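# Take key fob out of box drawer, then close drawer

## Task

Remove the black key fob from the drawer of the small wooden box and set it down directly on the table surface, not on top of anything. Then push the drawer closed. The box must stay roughly in its original spot and orientation, and the drawer's other item must remain inside. All of this has to hold on its own once the robot lets go.

## Robot and tools

Robot: two arms, left_arm and right_arm, each ending in a two-finger parallel gripper. The fingers extend along the gripper's own +z axis and close along its y axis. The reported hand position is the midpoint between the finger pads, roughly 1 cm short of the tips. Arm bases sit at about (+0.037, +0.364, 0) m for left_arm and (-0.040, -0.248, 0) m for right_arm. Joint ranges (rad), base to wrist: waist -2.618 to 3.054, shoulder 0.000 to 3.142, elbow 0.000 to 3.142, wrist pitch -1.571 to 1.571, wrist yaw -1.571 to 1.571, wrist roll -2.094 to 2.094.

Scene frame: origin on the tabletop midway between the arms, +x out across the table, +z up, left_arm on the +y side. The arm names do not match left and right in the pictures. Each result's state line gives, per arm, the gripper position in metres and orientation as quat_wxyz in this frame; printed positions can be a bit wrong, especially far out.

execute_actions takes "actions", a list with at most one entry, plus optional "pictures" (true/false). An empty list just reports the state. An action is {"rows": [...], "steps": n}, n from 1 to 15 (default 15), each step 1/30 s; one row per step, and the final row repeats if rows run out. A wait is {"steps": n} with no rows, n up to 300, counted from the previous result, so thinking time is included. A refused call moves nothing.

A row is always 14 numbers, each between -1 and 1, both arms in one list: left_arm dx, dy, dz, rx, ry, rz, opening, then right_arm in the same order. The first six are an offset, not a pose: expressed in that gripper's own axes, measured from the gripper pose shown in the latest result (for a second call within one reply, or before any result has shown it, from where the gripper is when the action begins). Every row counts from that same reference, not from the row before. Scale: 1.0 equals 0.6 m of travel or 180 degrees; rx, ry, rz form a single rotation vector. Opening is absolute, not an offset: +1 fully open (0.094 m), -1 closed. All-zero offsets pull the arm back to the reference pose; they are not a pause.

move: "target" is one 14-number row exactly as above (offsets in gripper axes from the last shown pose, absolute opening). Optional "speed" is the path top speed in m/s, 0.002 to 0.5, default 0.25; turning is capped at twice that in rad/s. Both grippers travel straight lines that finish together, lasting 0.5 to 10 s; longer paths are cut off at 10 s. The opening is sent as the move begins. Paths ignore obstacles and the other arm. The result adds a "move:" line telling how it ended (done, off_target, moving, held, fault) and which limits applied (paced = target clipped; held = a safety check blocked steps, after which the arm may catch up fast), plus each gripper's remaining distance to its target.



Control behaviour: each step the commanded pose is clipped to within 70 mm and 16 degrees of the measured pose, then solved by damped IK, favouring position over orientation. After an action ends an arm only continues to its last clipped pose, so check the result and send the remainder. Arms usually finish a centimetre or more low and can keep sagging under repeated zero offsets; to hold an arm still, in the first call of a reply send the offset back to its desired pose (aim higher if it still sags), then zeros in later calls, always with the opening it should keep. The simulation keeps running while you think.

Result lines: grip_measured is the measured finger opening on the command scale (readings may be off by about 1 mm). To hold something, command an opening about 0.03 below grip_measured; less difference grips more gently. Pad force tops out around 50 to 62 N. "pose unreachable" means the clearance check altered or blocked that arm's command; HELD marks steps not fully sent. "Hand target" is the pose the controller is now driving to. FAULT lines signal arm stops; MOTOR HOT warns from 75 °C, at 90 °C the arm halts for 10 s, at 100 °C it goes limp and drops. Joint torque readings are noisy and offset.

Avoid: dropping the fob, knocking anything (box, other item, fob) off the table, tipping or shifting the box, slamming the drawer or pushing hard, fast impacts (faster moves and deeper targets past contact press harder), letting the arms collide, and leaving the result dependent on the gripper still holding things. Occasional brief tugs on held parts or nudges to loose objects may happen.

Each tool is called after "Call:" by a JSON object that holds its "api" and its "payload", one argument or row to a line.

## Session

Call:
{"api": "execute_actions", "payload": {
  "actions": []
}}

Scene clock: 0.00 s of 6000.00 s.
left_arm: end_effector_position=(+0.6674, +0.5620, +0.1849) grip_measured=+1.000 end_effector_quat_wxyz=(+0.742, -0.406, +0.532, +0.044) | right_arm: end_effector_position=(+0.2432, -0.1291, +0.0975) grip_measured=+1.000 end_effector_quat_wxyz=(+0.173, -0.557, +0.811, -0.050)
Joint positions: left_arm=[ 0.078  2.427  1.627  0.921 -0.544 -0.529  0.094] | right_arm=[ 0.26   1.388  0.955 -0.778  0.034 -0.797  0.094]
Joint velocities: left_arm=[ 0.002 -0.007 -0.002 -0.007 -0.007 -0.051  0.   ] | right_arm=[ 0.002 -0.002 -0.007 -0.007 -0.051  0.022  0.   ]
Joint torques (N m, as the arm reports them, + toward a larger angle): no reading
Motor temperatures (°C, as the motors report them): left_arm=[31 32 31 31 29 28] | right_arm=[33 30 30 31 30 32]
Hand target (left_arm): +0.668, +0.562, +0.197; +0.748, -0.404, +0.525, +0.041
Hand target (right_arm): +0.247, -0.127, +0.105; +0.185, -0.555, +0.809, -0.051

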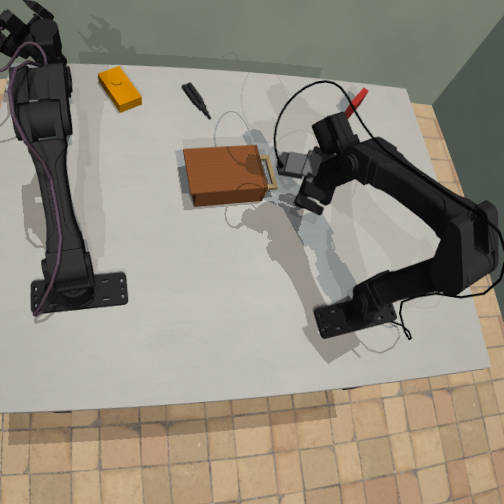

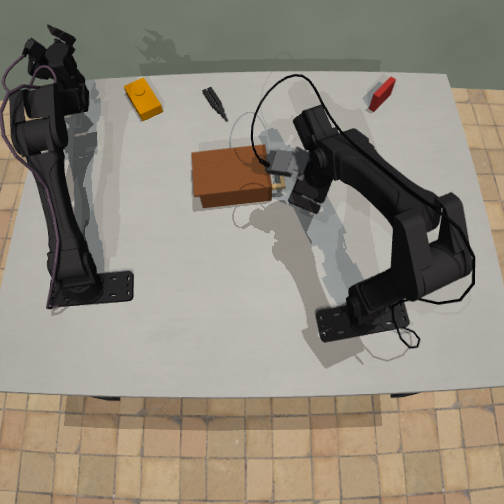

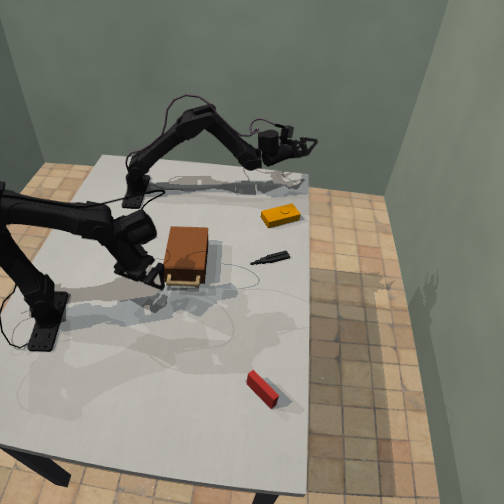

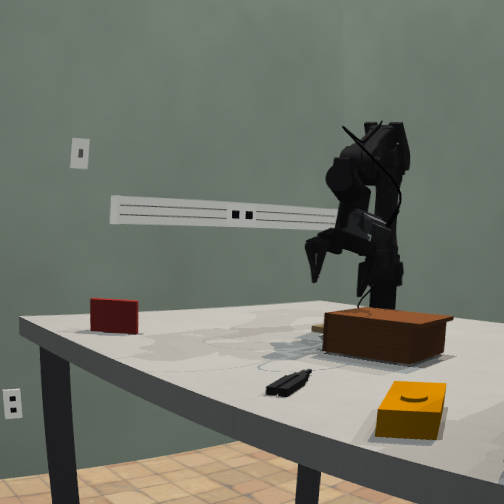

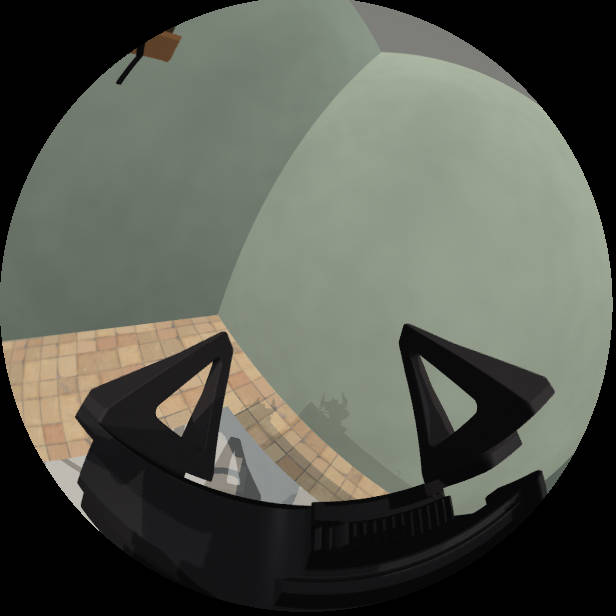

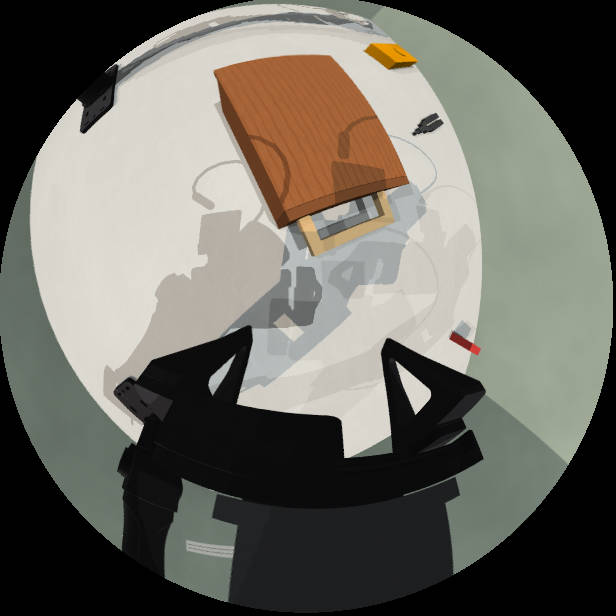

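Call:
{"api": "move", "payload": {
  "target": [0.047,-0.178,-0.978,0.033,0.563,0.308,-1,-0.09,-0.035,-0.045,-0.04,0.115,0.348,-0.2]
}}

Scene clock: 21.17 s of 6000.00 s.
left_arm: end_effector_position=(+0.2871, +0.1057, +0.1542) grip_measured=-0.980 end_effector_quat_wxyz=(+0.001, +0.007, +1.000, +0.009) | right_arm: end_effector_position=(+0.2667, -0.0916, +0.1347) grip_measured=-0.198 end_effector_quat_wxyz=(-0.005, -0.054, +0.999, -0.003)
Joint positions: left_arm=[-0.895  1.932  1.839 -1.488 -0.014 -0.798  0.001] | right_arm=[ 0.315  1.86   1.666 -1.389  0.002  0.361  0.038]
Joint velocities: left_arm=[-0.017  0.007  0.007  0.022 -0.037 -0.022 -0.   ] | right_arm=[-0.007 -0.022 -0.012 -0.007 -0.037 -0.022  0.   ]
Joint torques (N m, as the arm reports them, + toward a larger angle): left_arm=[-0.22 -8.09  9.27  0.09  0.06 -0.04] | right_arm=[-0.29 -6.95  9.7   0.29 -0.07  0.12]
Motor temperatures (°C, as the motors report them): left_arm=[31 38 33 34 29 28] | right_arm=[33 32 33 32 30 32]
Hand target (left_arm): +0.288, +0.102, +0.160; +0.004, +0.005, +1.000, +0.003
Hand target (right_arm): +0.271, -0.090, +0.141; -0.001, -0.047, +0.999, +0.001
Off the commanded pose (left_arm): 0.009 m, 1 deg.
Off the commanded pose (right_arm): 0.007 m, 1 deg.
After step 90, 13.50 s passed at rest.
move: done

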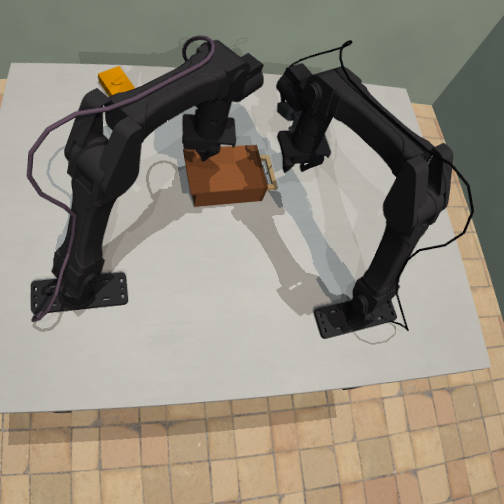

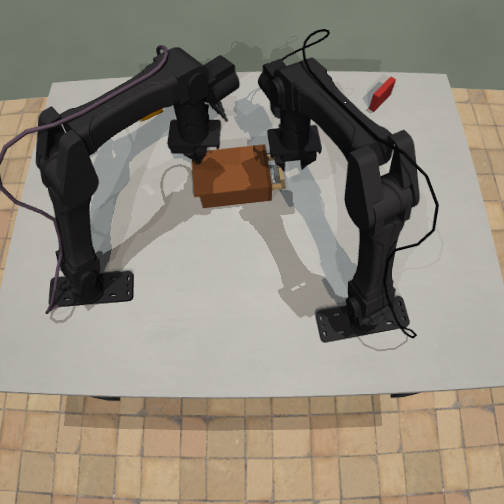

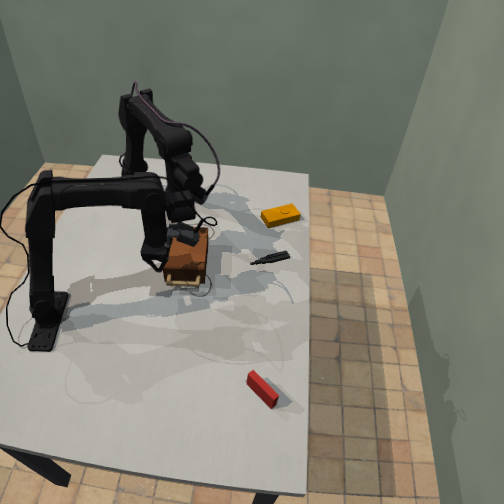

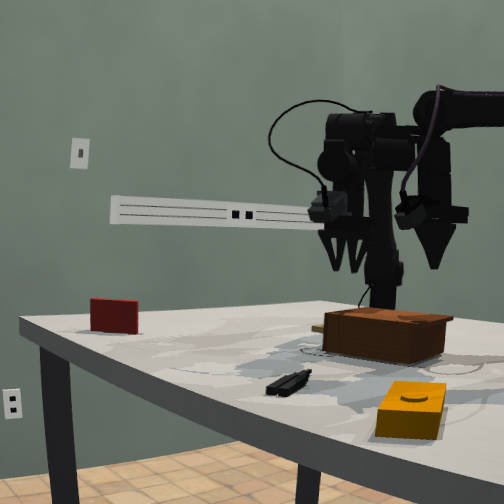

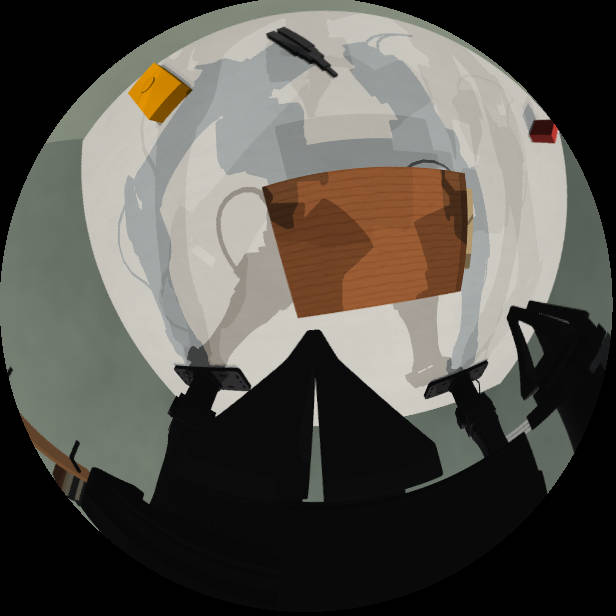

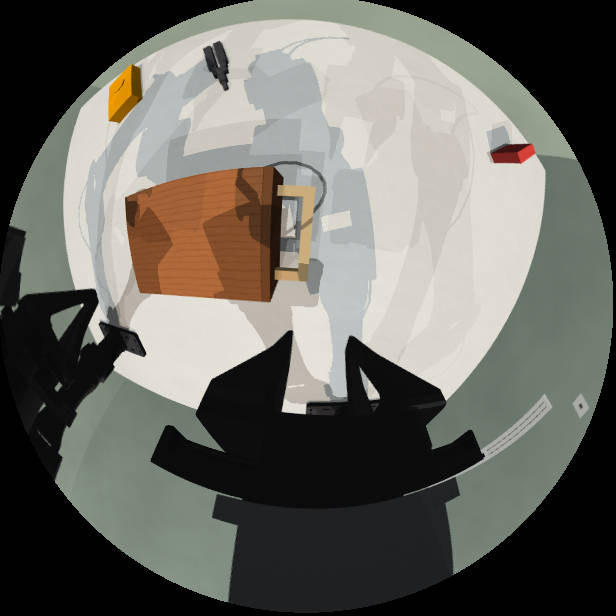

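Call:
{"api": "move", "payload": {
  "target": [-0.02,-0.02,0.10,0.12,0,0,-1,-0.05,0.03,0.075,0,0,0,-0.2],
  "speed": 0.15
}}

Scene clock: 29.33 s of 6000.00 s.
left_arm: end_effector_position=(+0.2984, +0.0931, +0.0863) grip_measured=-0.980 end_effector_quat_wxyz=(-0.010, +0.003, +0.986, -0.165) | right_arm: end_effector_position=(+0.2894, -0.0777, +0.0883) grip_measured=-0.198 end_effector_quat_wxyz=(-0.017, -0.055, +0.998, -0.008)
Joint positions: left_arm=[-0.763  1.8    1.352 -0.926  0.27  -0.7    0.001] | right_arm=[ 0.321  1.996  1.666 -1.279  0.001  0.365  0.038]
Joint velocities: left_arm=[ 0.007  0.007 -0.007  0.037 -0.007  0.066 -0.   ] | right_arm=[ 0.002 -0.007  0.002  0.051 -0.007 -0.022 -0.   ]
Joint torques (N m, as the arm reports them, + toward a larger angle): left_arm=[  0.5  -10.5    5.02   0.69   0.24   0.11] | right_arm=[ 0.67 -8.18  7.29  0.58 -0.02  0.15]
Motor temperatures (°C, as the motors report them): left_arm=[31 37 33 33 29 28] | right_arm=[33 33 33 32 30 32]
Hand target (left_arm): +0.299, +0.094, +0.094; +0.000, +0.006, +0.984, -0.178
Hand target (right_arm): +0.294, -0.072, +0.089; -0.005, -0.054, +0.999, -0.003
Off the commanded pose (left_arm): 0.008 m, 2 deg.
Off the commanded pose (right_arm): 0.008 m, 1 deg.
After step 90, 3.27 s passed at rest.
move: done

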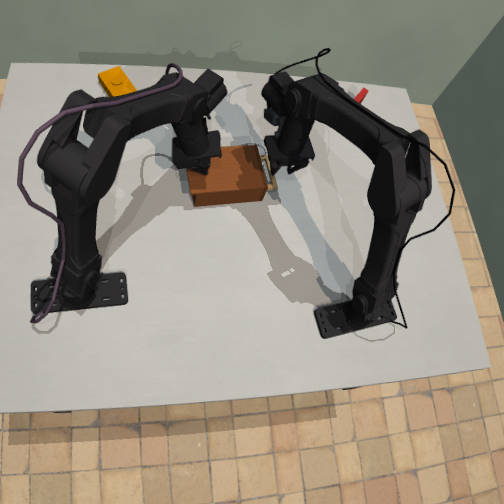

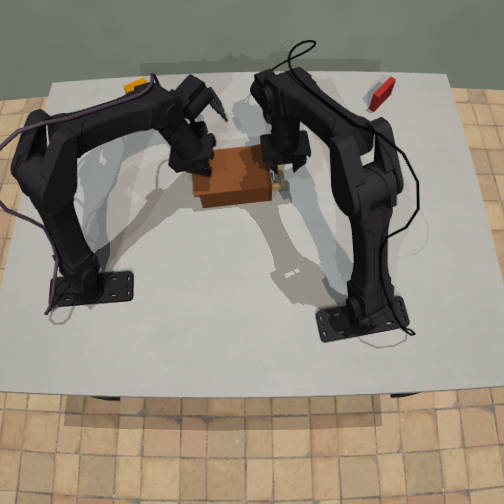

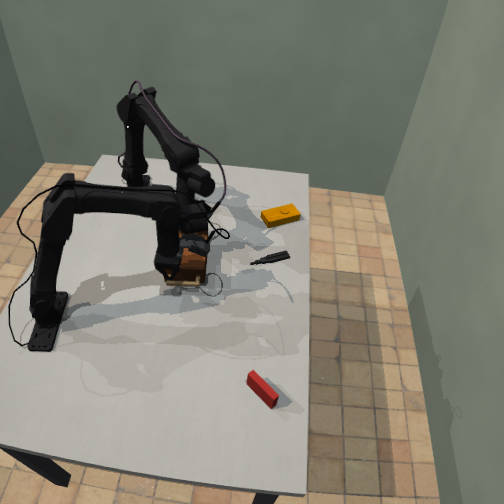

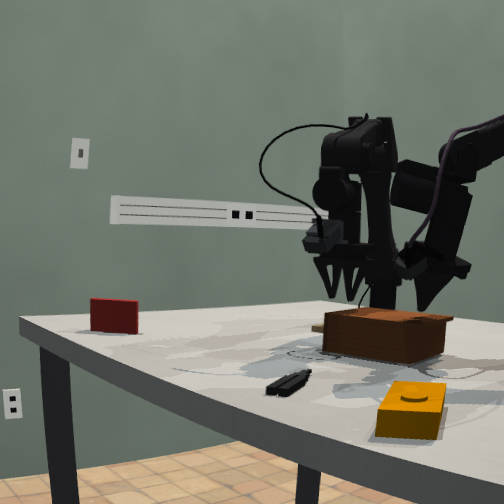

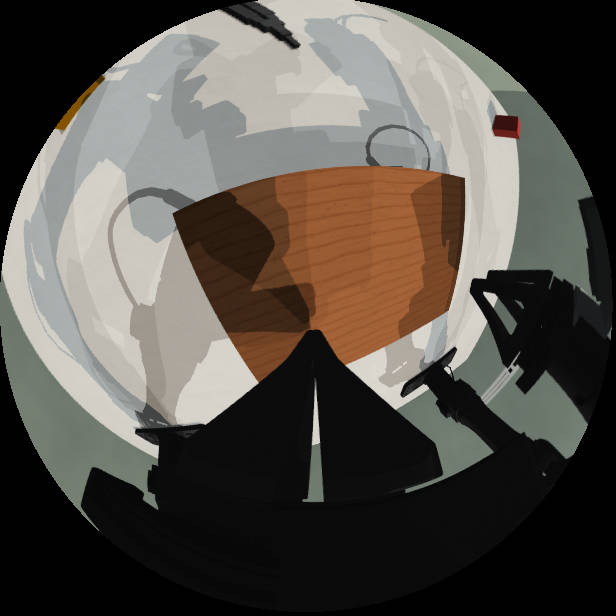

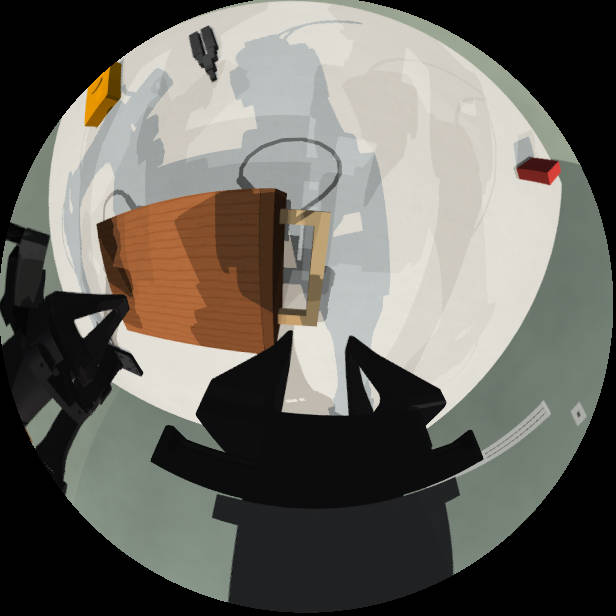

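Call:
{"api": "move", "payload": {
  "target": [-0.01,0.012,0.036,0,0,0,-1,-0.03,0.003,0.05,-0.04,0,0,-0.3],
  "speed": 0.05
}}

Scene clock: 34.23 s of 6000.00 s.
left_arm: end_effector_position=(+0.3065, +0.0857, +0.0781) grip_measured=-0.981 end_effector_quat_wxyz=(+0.001, +0.006, +0.984, -0.177) | right_arm: end_effector_position=(+0.3041, -0.0747, +0.0625) grip_measured=-0.298 end_effector_quat_wxyz=(-0.021, -0.052, +0.997, +0.049)
Joint positions: left_arm=[-0.763  1.82   1.336 -0.857  0.274 -0.7    0.001] | right_arm=[ 0.26   2.032  1.612 -1.155 -0.106  0.31   0.033]
Joint velocities: left_arm=[ 0.012  0.002 -0.002 -0.037 -0.037  0.007 -0.   ] | right_arm=[ 0.002  0.002 -0.012  0.007 -0.037  0.022  0.001]
Joint torques (N m, as the arm reports them, + toward a larger angle): left_arm=[ 0.56 -6.76  4.07  0.69  0.16  0.1 ] | right_arm=[-0.49 -8.56  5.45  0.62 -0.14 -0.1 ]
Motor temperatures (°C, as the motors report them): left_arm=[31 37 33 33 29 28] | right_arm=[33 34 33 32 30 32]
Hand target (left_arm): +0.304, +0.093, +0.064; -0.010, +0.003, +0.986, -0.165
Hand target (right_arm): +0.306, -0.075, +0.058; -0.019, -0.054, +0.997, +0.054
Off the commanded pose (left_arm): 0.017 m, 2 deg.
Off the commanded pose (right_arm): 0.005 m, 1 deg.
After step 90, 0.30 s passed at rest.
move: off_target (left_arm)

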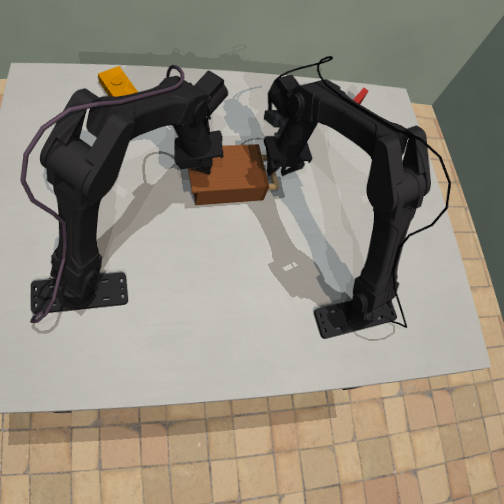

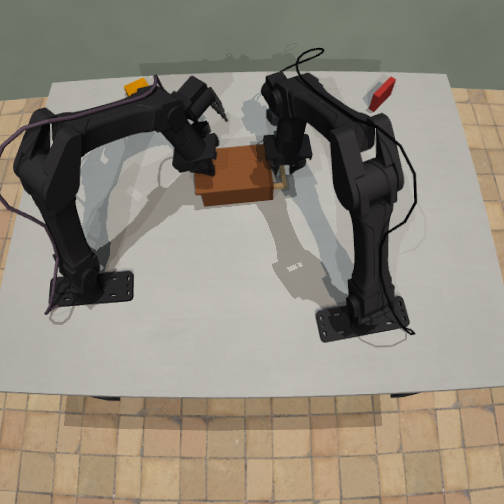

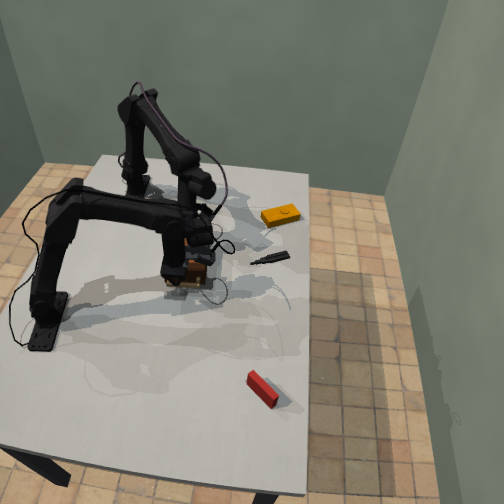

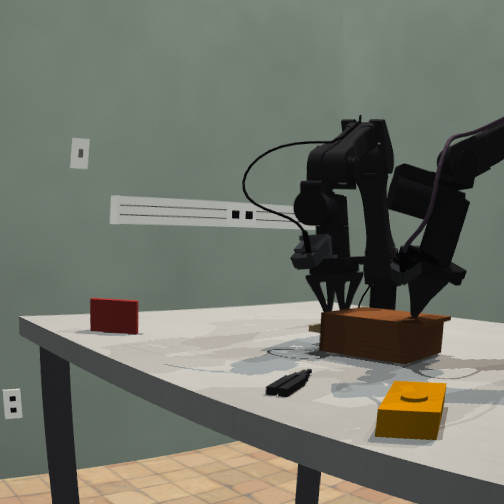

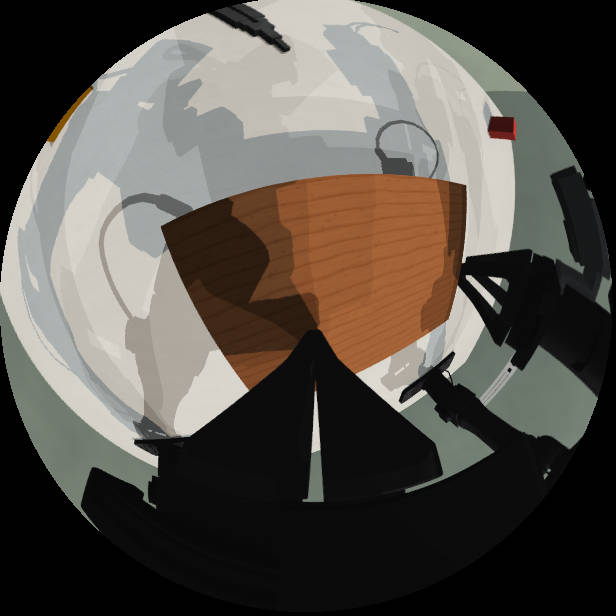

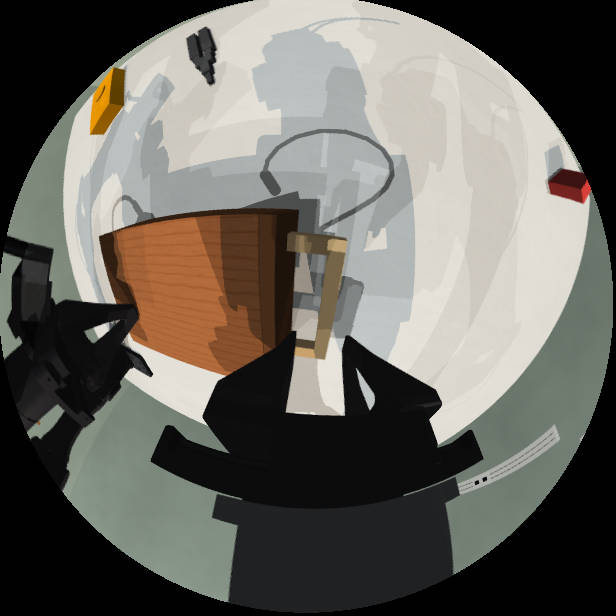

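Call:
{"api": "move", "payload": {
  "target": [0.004,0.018,0.017,0,0,0,-1,-0.02,-0.022,0.045,0,0,0,-0.3],
  "speed": 0.05
}}

Scene clock: 43.30 s of 6000.00 s.
left_arm: end_effector_position=(+0.3108, +0.0766, +0.0772) grip_measured=-0.981 end_effector_quat_wxyz=(+0.011, +0.011, +0.980, -0.201) | right_arm: end_effector_position=(+0.3131, -0.0821, +0.0377) grip_measured=-0.298 end_effector_quat_wxyz=(-0.025, -0.050, +0.997, +0.049)
Joint positions: left_arm=[-0.763  1.82   1.316 -0.791  0.3   -0.699  0.001] | right_arm=[ 0.233  2.083  1.587 -1.091 -0.108  0.286  0.033]
Joint velocities: left_arm=[ 0.002 -0.002  0.027  0.022  0.007 -0.022  0.   ] | right_arm=[ 0.017 -0.002  0.007  0.007  0.037 -0.022  0.   ]
Joint torques (N m, as the arm reports them, + toward a larger angle): left_arm=[ 0.74 -8.67  3.09  0.53 -0.09  0.12] | right_arm=[-0.4  -8.91  5.55  0.64 -0.06 -0.07]
Motor temperatures (°C, as the motors report them): left_arm=[31 37 32 33 29 28] | right_arm=[33 35 32 32 30 32]
Hand target (left_arm): +0.304, +0.092, +0.065; +0.001, +0.006, +0.984, -0.177
Hand target (right_arm): +0.316, -0.084, +0.034; -0.021, -0.052, +0.997, +0.049
Off the commanded pose (left_arm): 0.021 m, 3 deg.
Off the commanded pose (right_arm): 0.005 m, 1 deg.
After step 90, 5.03 s passed at rest.
move: off_target (left_arm)

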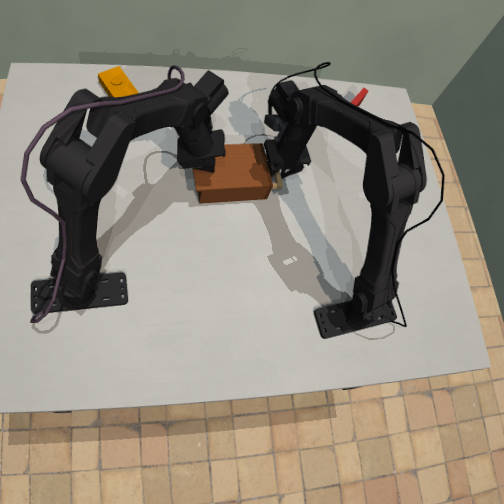

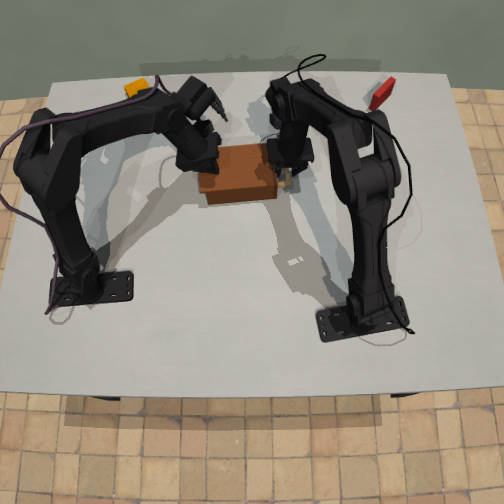

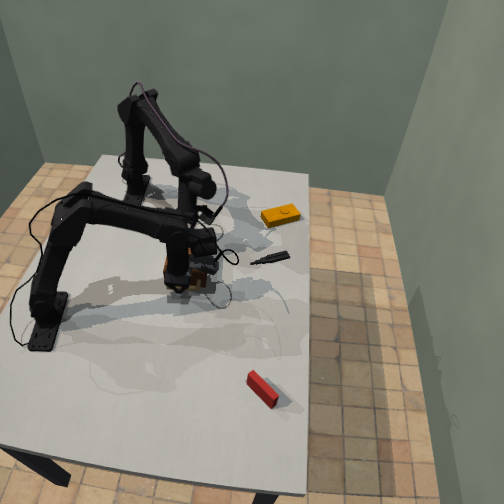

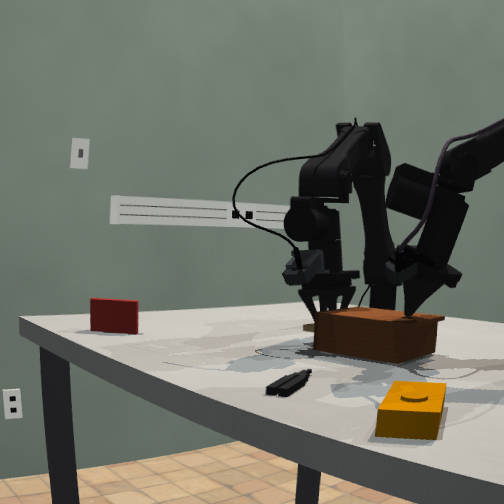

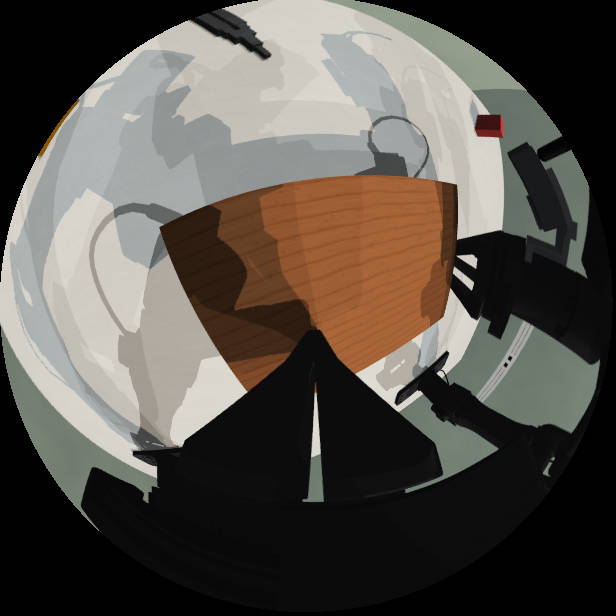

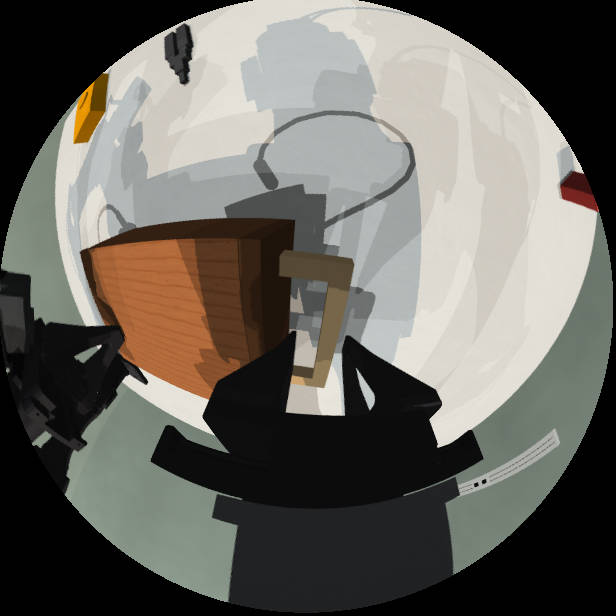

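Call:
{"api": "move", "payload": {
  "target": [0.013,0.03,0.004,-0.1,0,0,-1,-0.01,-0.17,-0.012,0,0,0,-0.3],
  "speed": 0.05
}}

Scene clock: 53.00 s of 6000.00 s.
left_arm: end_effector_position=(+0.3001, +0.0976, +0.0626) grip_measured=-0.981 end_effector_quat_wxyz=(+0.007, +0.009, +0.999, -0.046) | right_arm: end_effector_position=(+0.3303, -0.1793, +0.0273) grip_measured=-0.298 end_effector_quat_wxyz=(-0.033, -0.046, +0.997, +0.050)
Joint positions: left_arm=[-0.85   1.922  1.456 -1.032  0.058 -0.751  0.001] | right_arm=[-0.024  2.083  1.543 -1.089 -0.106  0.035  0.033]
Joint velocities: left_arm=[ 0.002  0.012 -0.002 -0.007 -0.051  0.022 -0.001] | right_arm=[-0.017 -0.007  0.002 -0.007 -0.066 -0.037 -0.   ]
Joint torques (N m, as the arm reports them, + toward a larger angle): left_arm=[-0.61 -7.97  9.28  0.24 -0.05 -0.03] | right_arm=[ -0.51 -11.19   5.28   0.36   0.    -0.12]
Motor temperatures (°C, as the motors report them): left_arm=[31 36 33 33 29 28] | right_arm=[33 36 32 31 30 32]
Hand target (left_arm): +0.303, +0.092, +0.068; +0.013, +0.010, +0.999, -0.045
Hand target (right_arm): +0.329, -0.183, +0.036; -0.023, -0.050, +0.997, +0.049
Off the commanded pose (left_arm): 0.008 m, 1 deg.
Off the commanded pose (right_arm): 0.008 m, 1 deg.
After step 90, 3.23 s passed at rest.
move: done

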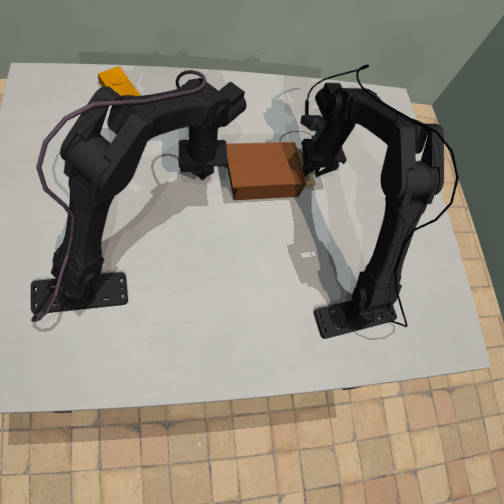

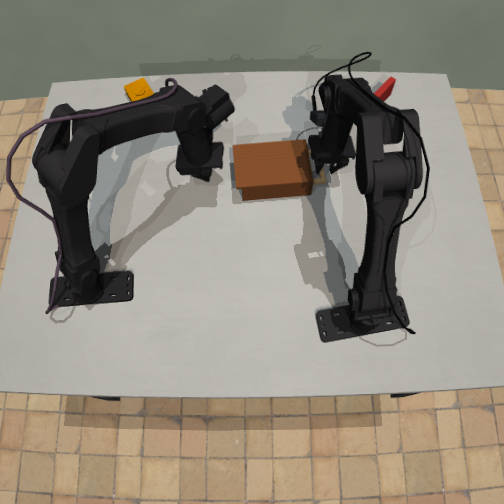

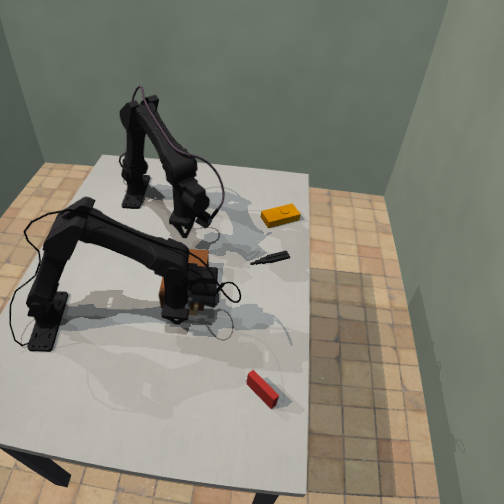

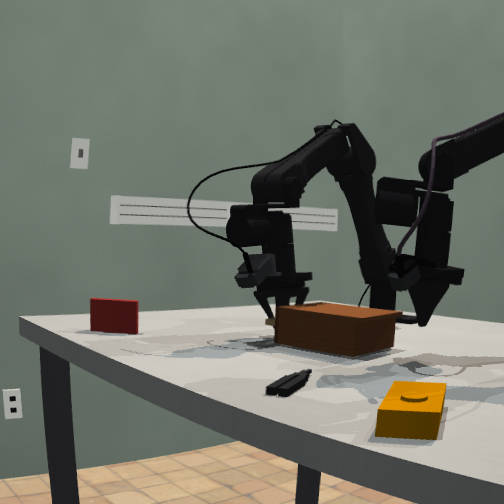

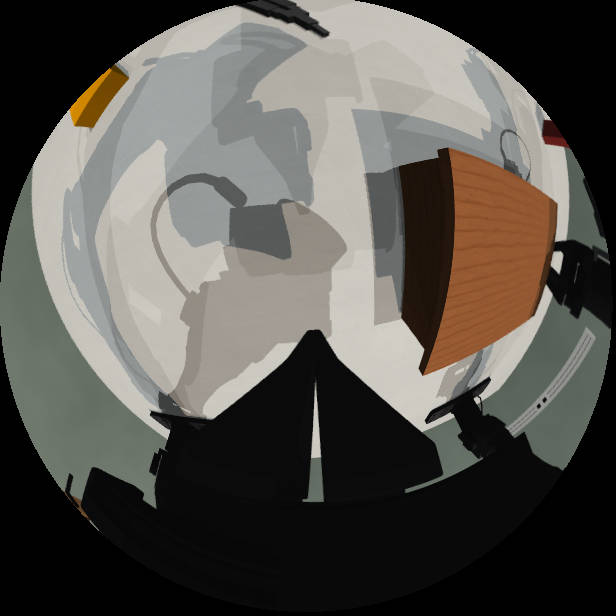

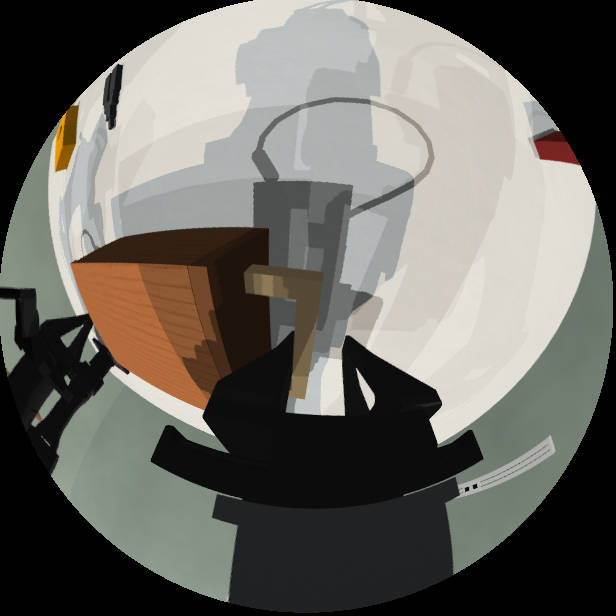

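Call:
{"api": "move", "payload": {
  "target": [-0.02,0.02,-0.015,0.47,-0.022,-0.02,-0.5,0,0,-0.014,0,0,0,-0.3]
}}

Scene clock: 71.00 s of 6000.00 s.
left_arm: end_effector_position=(+0.3174, +0.1075, +0.0754) grip_measured=-0.502 end_effector_quat_wxyz=(+0.031, -0.012, +0.718, -0.695) | right_arm: end_effector_position=(+0.3270, -0.1798, +0.0276) grip_measured=-0.298 end_effector_quat_wxyz=(-0.040, -0.047, +0.997, +0.050)
Joint positions: left_arm=[-0.372  2.172  0.528  1.552  1.221 -1.456  0.023] | right_arm=[-0.024  2.083  1.543 -1.102 -0.106  0.033  0.033]
Joint velocities: left_arm=[-0.017  0.002  0.007 -0.022  0.007  0.051 -0.   ] | right_arm=[-0.007 -0.002 -0.007  0.007  0.037  0.022 -0.   ]
Joint torques (N m, as the arm reports them, + toward a larger angle): left_arm=[ 0.2  -6.59  0.73  1.4  -0.03  0.01] | right_arm=[-0.09 -9.47  8.4   0.19 -0.06  0.02]
Motor temperatures (°C, as the motors report them): left_arm=[31 36 33 33 29 28] | right_arm=[33 39 32 31 30 32]
Hand target (left_arm): +0.313, +0.110, +0.070; +0.027, -0.021, +0.720, -0.693
Hand target (right_arm): +0.331, -0.180, +0.036; -0.033, -0.046, +0.997, +0.050
Off the commanded pose (left_arm): 0.008 m, 2 deg.
Off the commanded pose (right_arm): 0.009 m, 1 deg.
joint sent to its limit (left arm) — the command would take joint 4 (wrist pitch) past its upper limit, so that joint was sent only as far as its limit.
After step 90, 11.10 s passed at rest.
move: done

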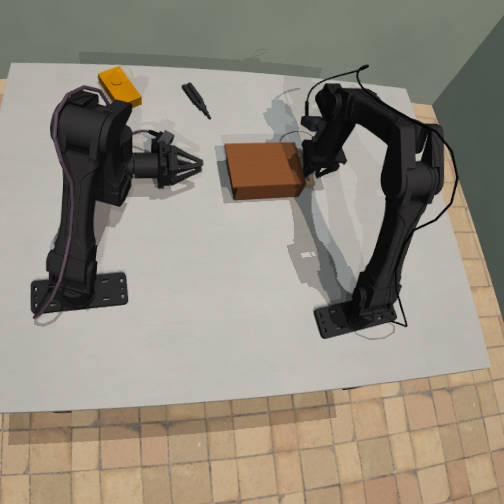

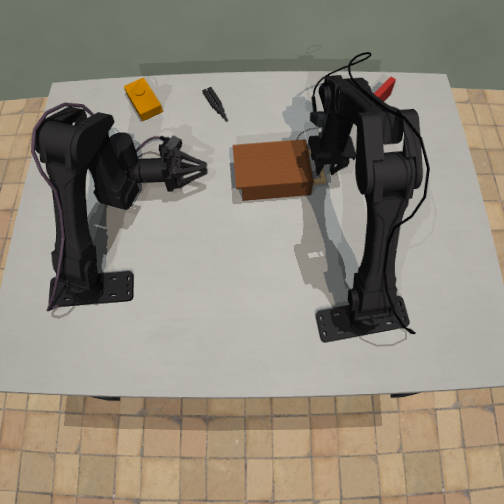

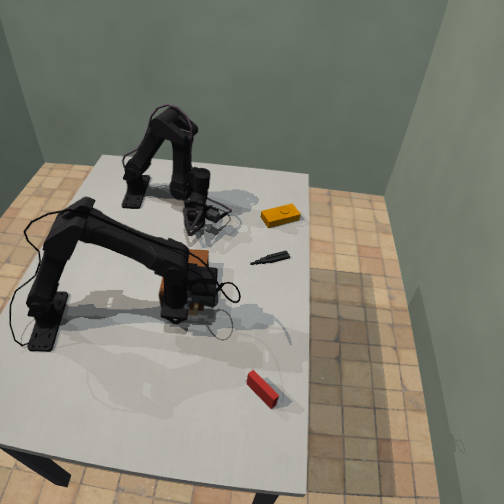

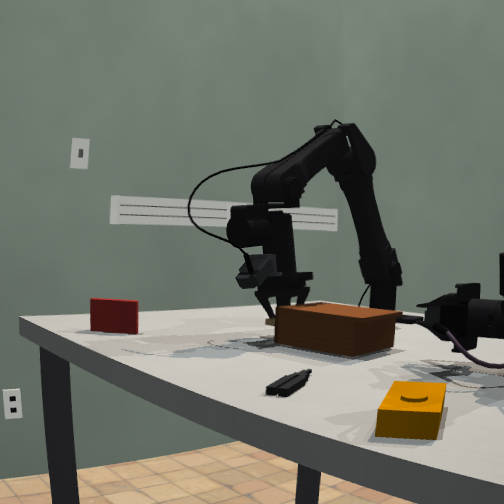

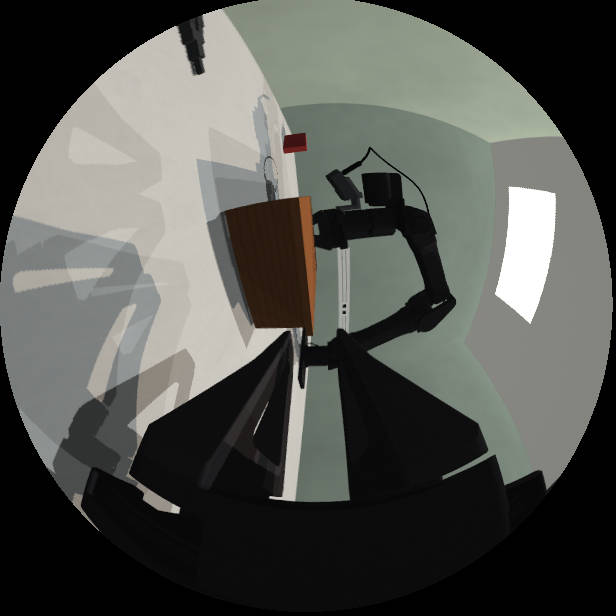

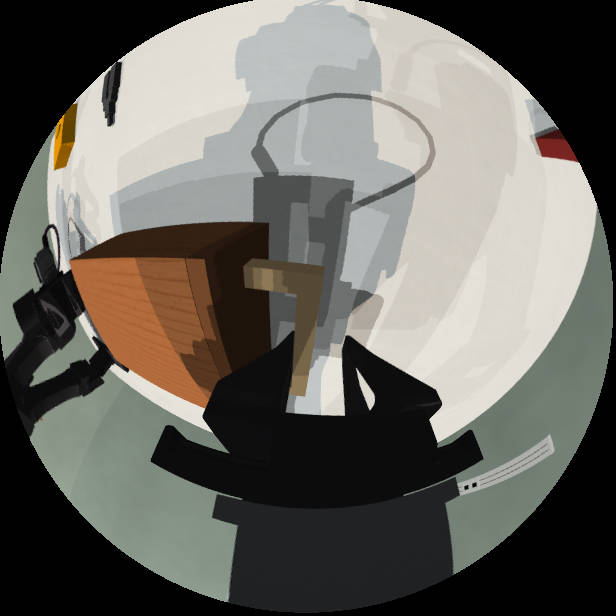

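Gap about 6 cm.

Call:
{"api": "move", "payload": {
  "target": [0,0.012,0.115,0,0,0,-0.4,0,0,-0.01,0,0,0,-0.3],
  "speed": 0.06
}}

Scene clock: 76.60 s of 6000.00 s.
left_arm: end_effector_position=(+0.3155, +0.0440, +0.0668) grip_measured=-0.402 end_effector_quat_wxyz=(+0.030, -0.012, +0.719, -0.694) | right_arm: end_effector_position=(+0.3258, -0.1799, +0.0276) grip_measured=-0.298 end_effector_quat_wxyz=(-0.042, -0.046, +0.997, +0.050)
Joint positions: left_arm=[-0.575  2.245  0.628  1.553  1.02  -1.489  0.028] | right_arm=[-0.024  2.083  1.543 -1.107 -0.106  0.033  0.033]
Joint velocities: left_arm=[ 0.002 -0.022 -0.002  0.051 -0.081 -0.022 -0.   ] | right_arm=[-0.002 -0.012 -0.002  0.022 -0.022  0.037  0.   ]
Joint torques (N m, as the arm reports them, + toward a larger angle): left_arm=[-0.46 -7.12  5.5   1.26 -0.03 -0.01] | right_arm=[-0.09 -9.34  7.8   0.21 -0.07  0.02]
Motor temperatures (°C, as the motors report them): left_arm=[31 36 33 33 29 28] | right_arm=[33 38 33 31 30 32]
Hand target (left_arm): +0.321, +0.039, +0.066; +0.031, -0.011, +0.718, -0.695
Hand target (right_arm): +0.328, -0.180, +0.033; -0.040, -0.047, +0.997, +0.050
Off the commanded pose (left_arm): 0.008 m, 0 deg.
Off the commanded pose (right_arm): 0.006 m, 0 deg.
After step 90, 1.07 s passed at rest.
move: done

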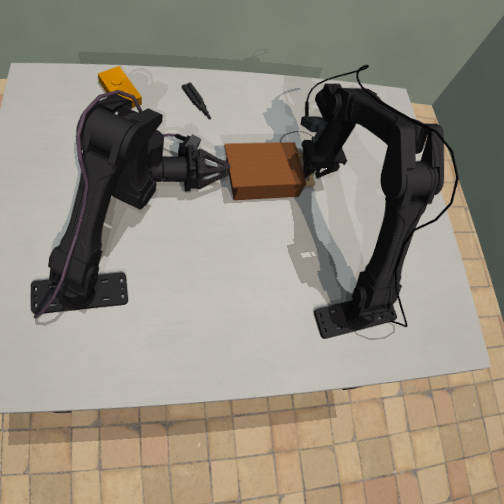

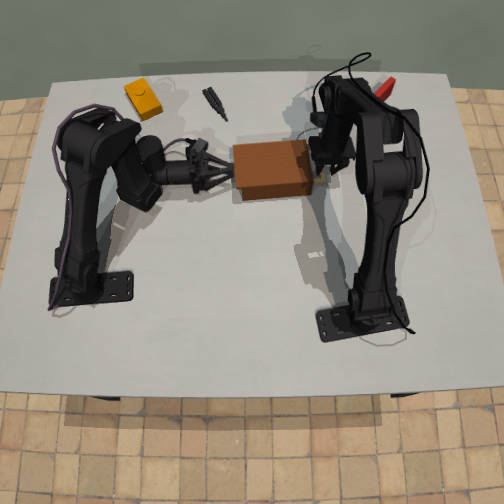

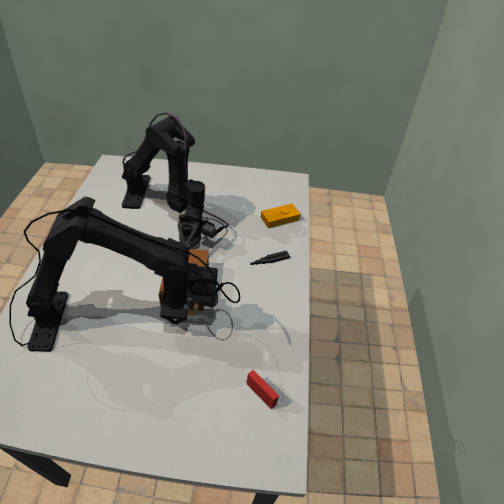

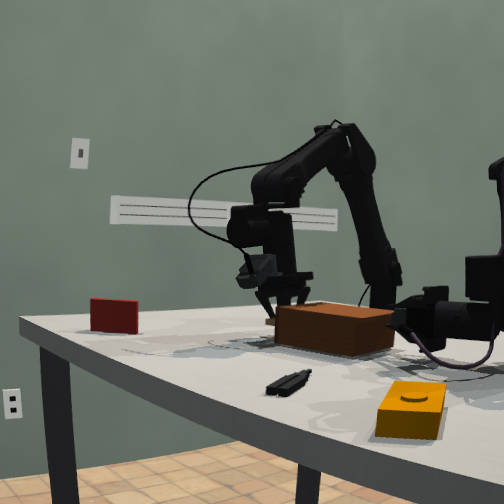

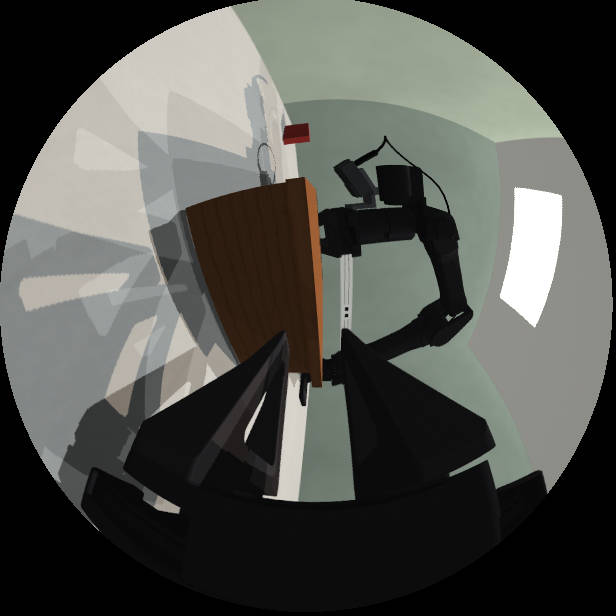

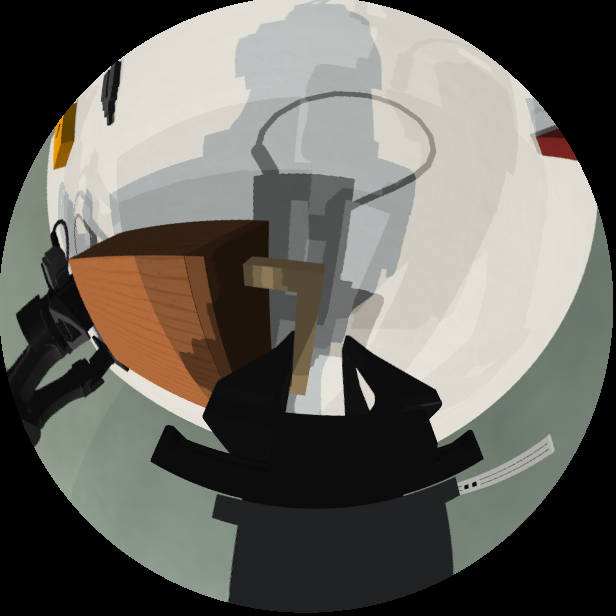

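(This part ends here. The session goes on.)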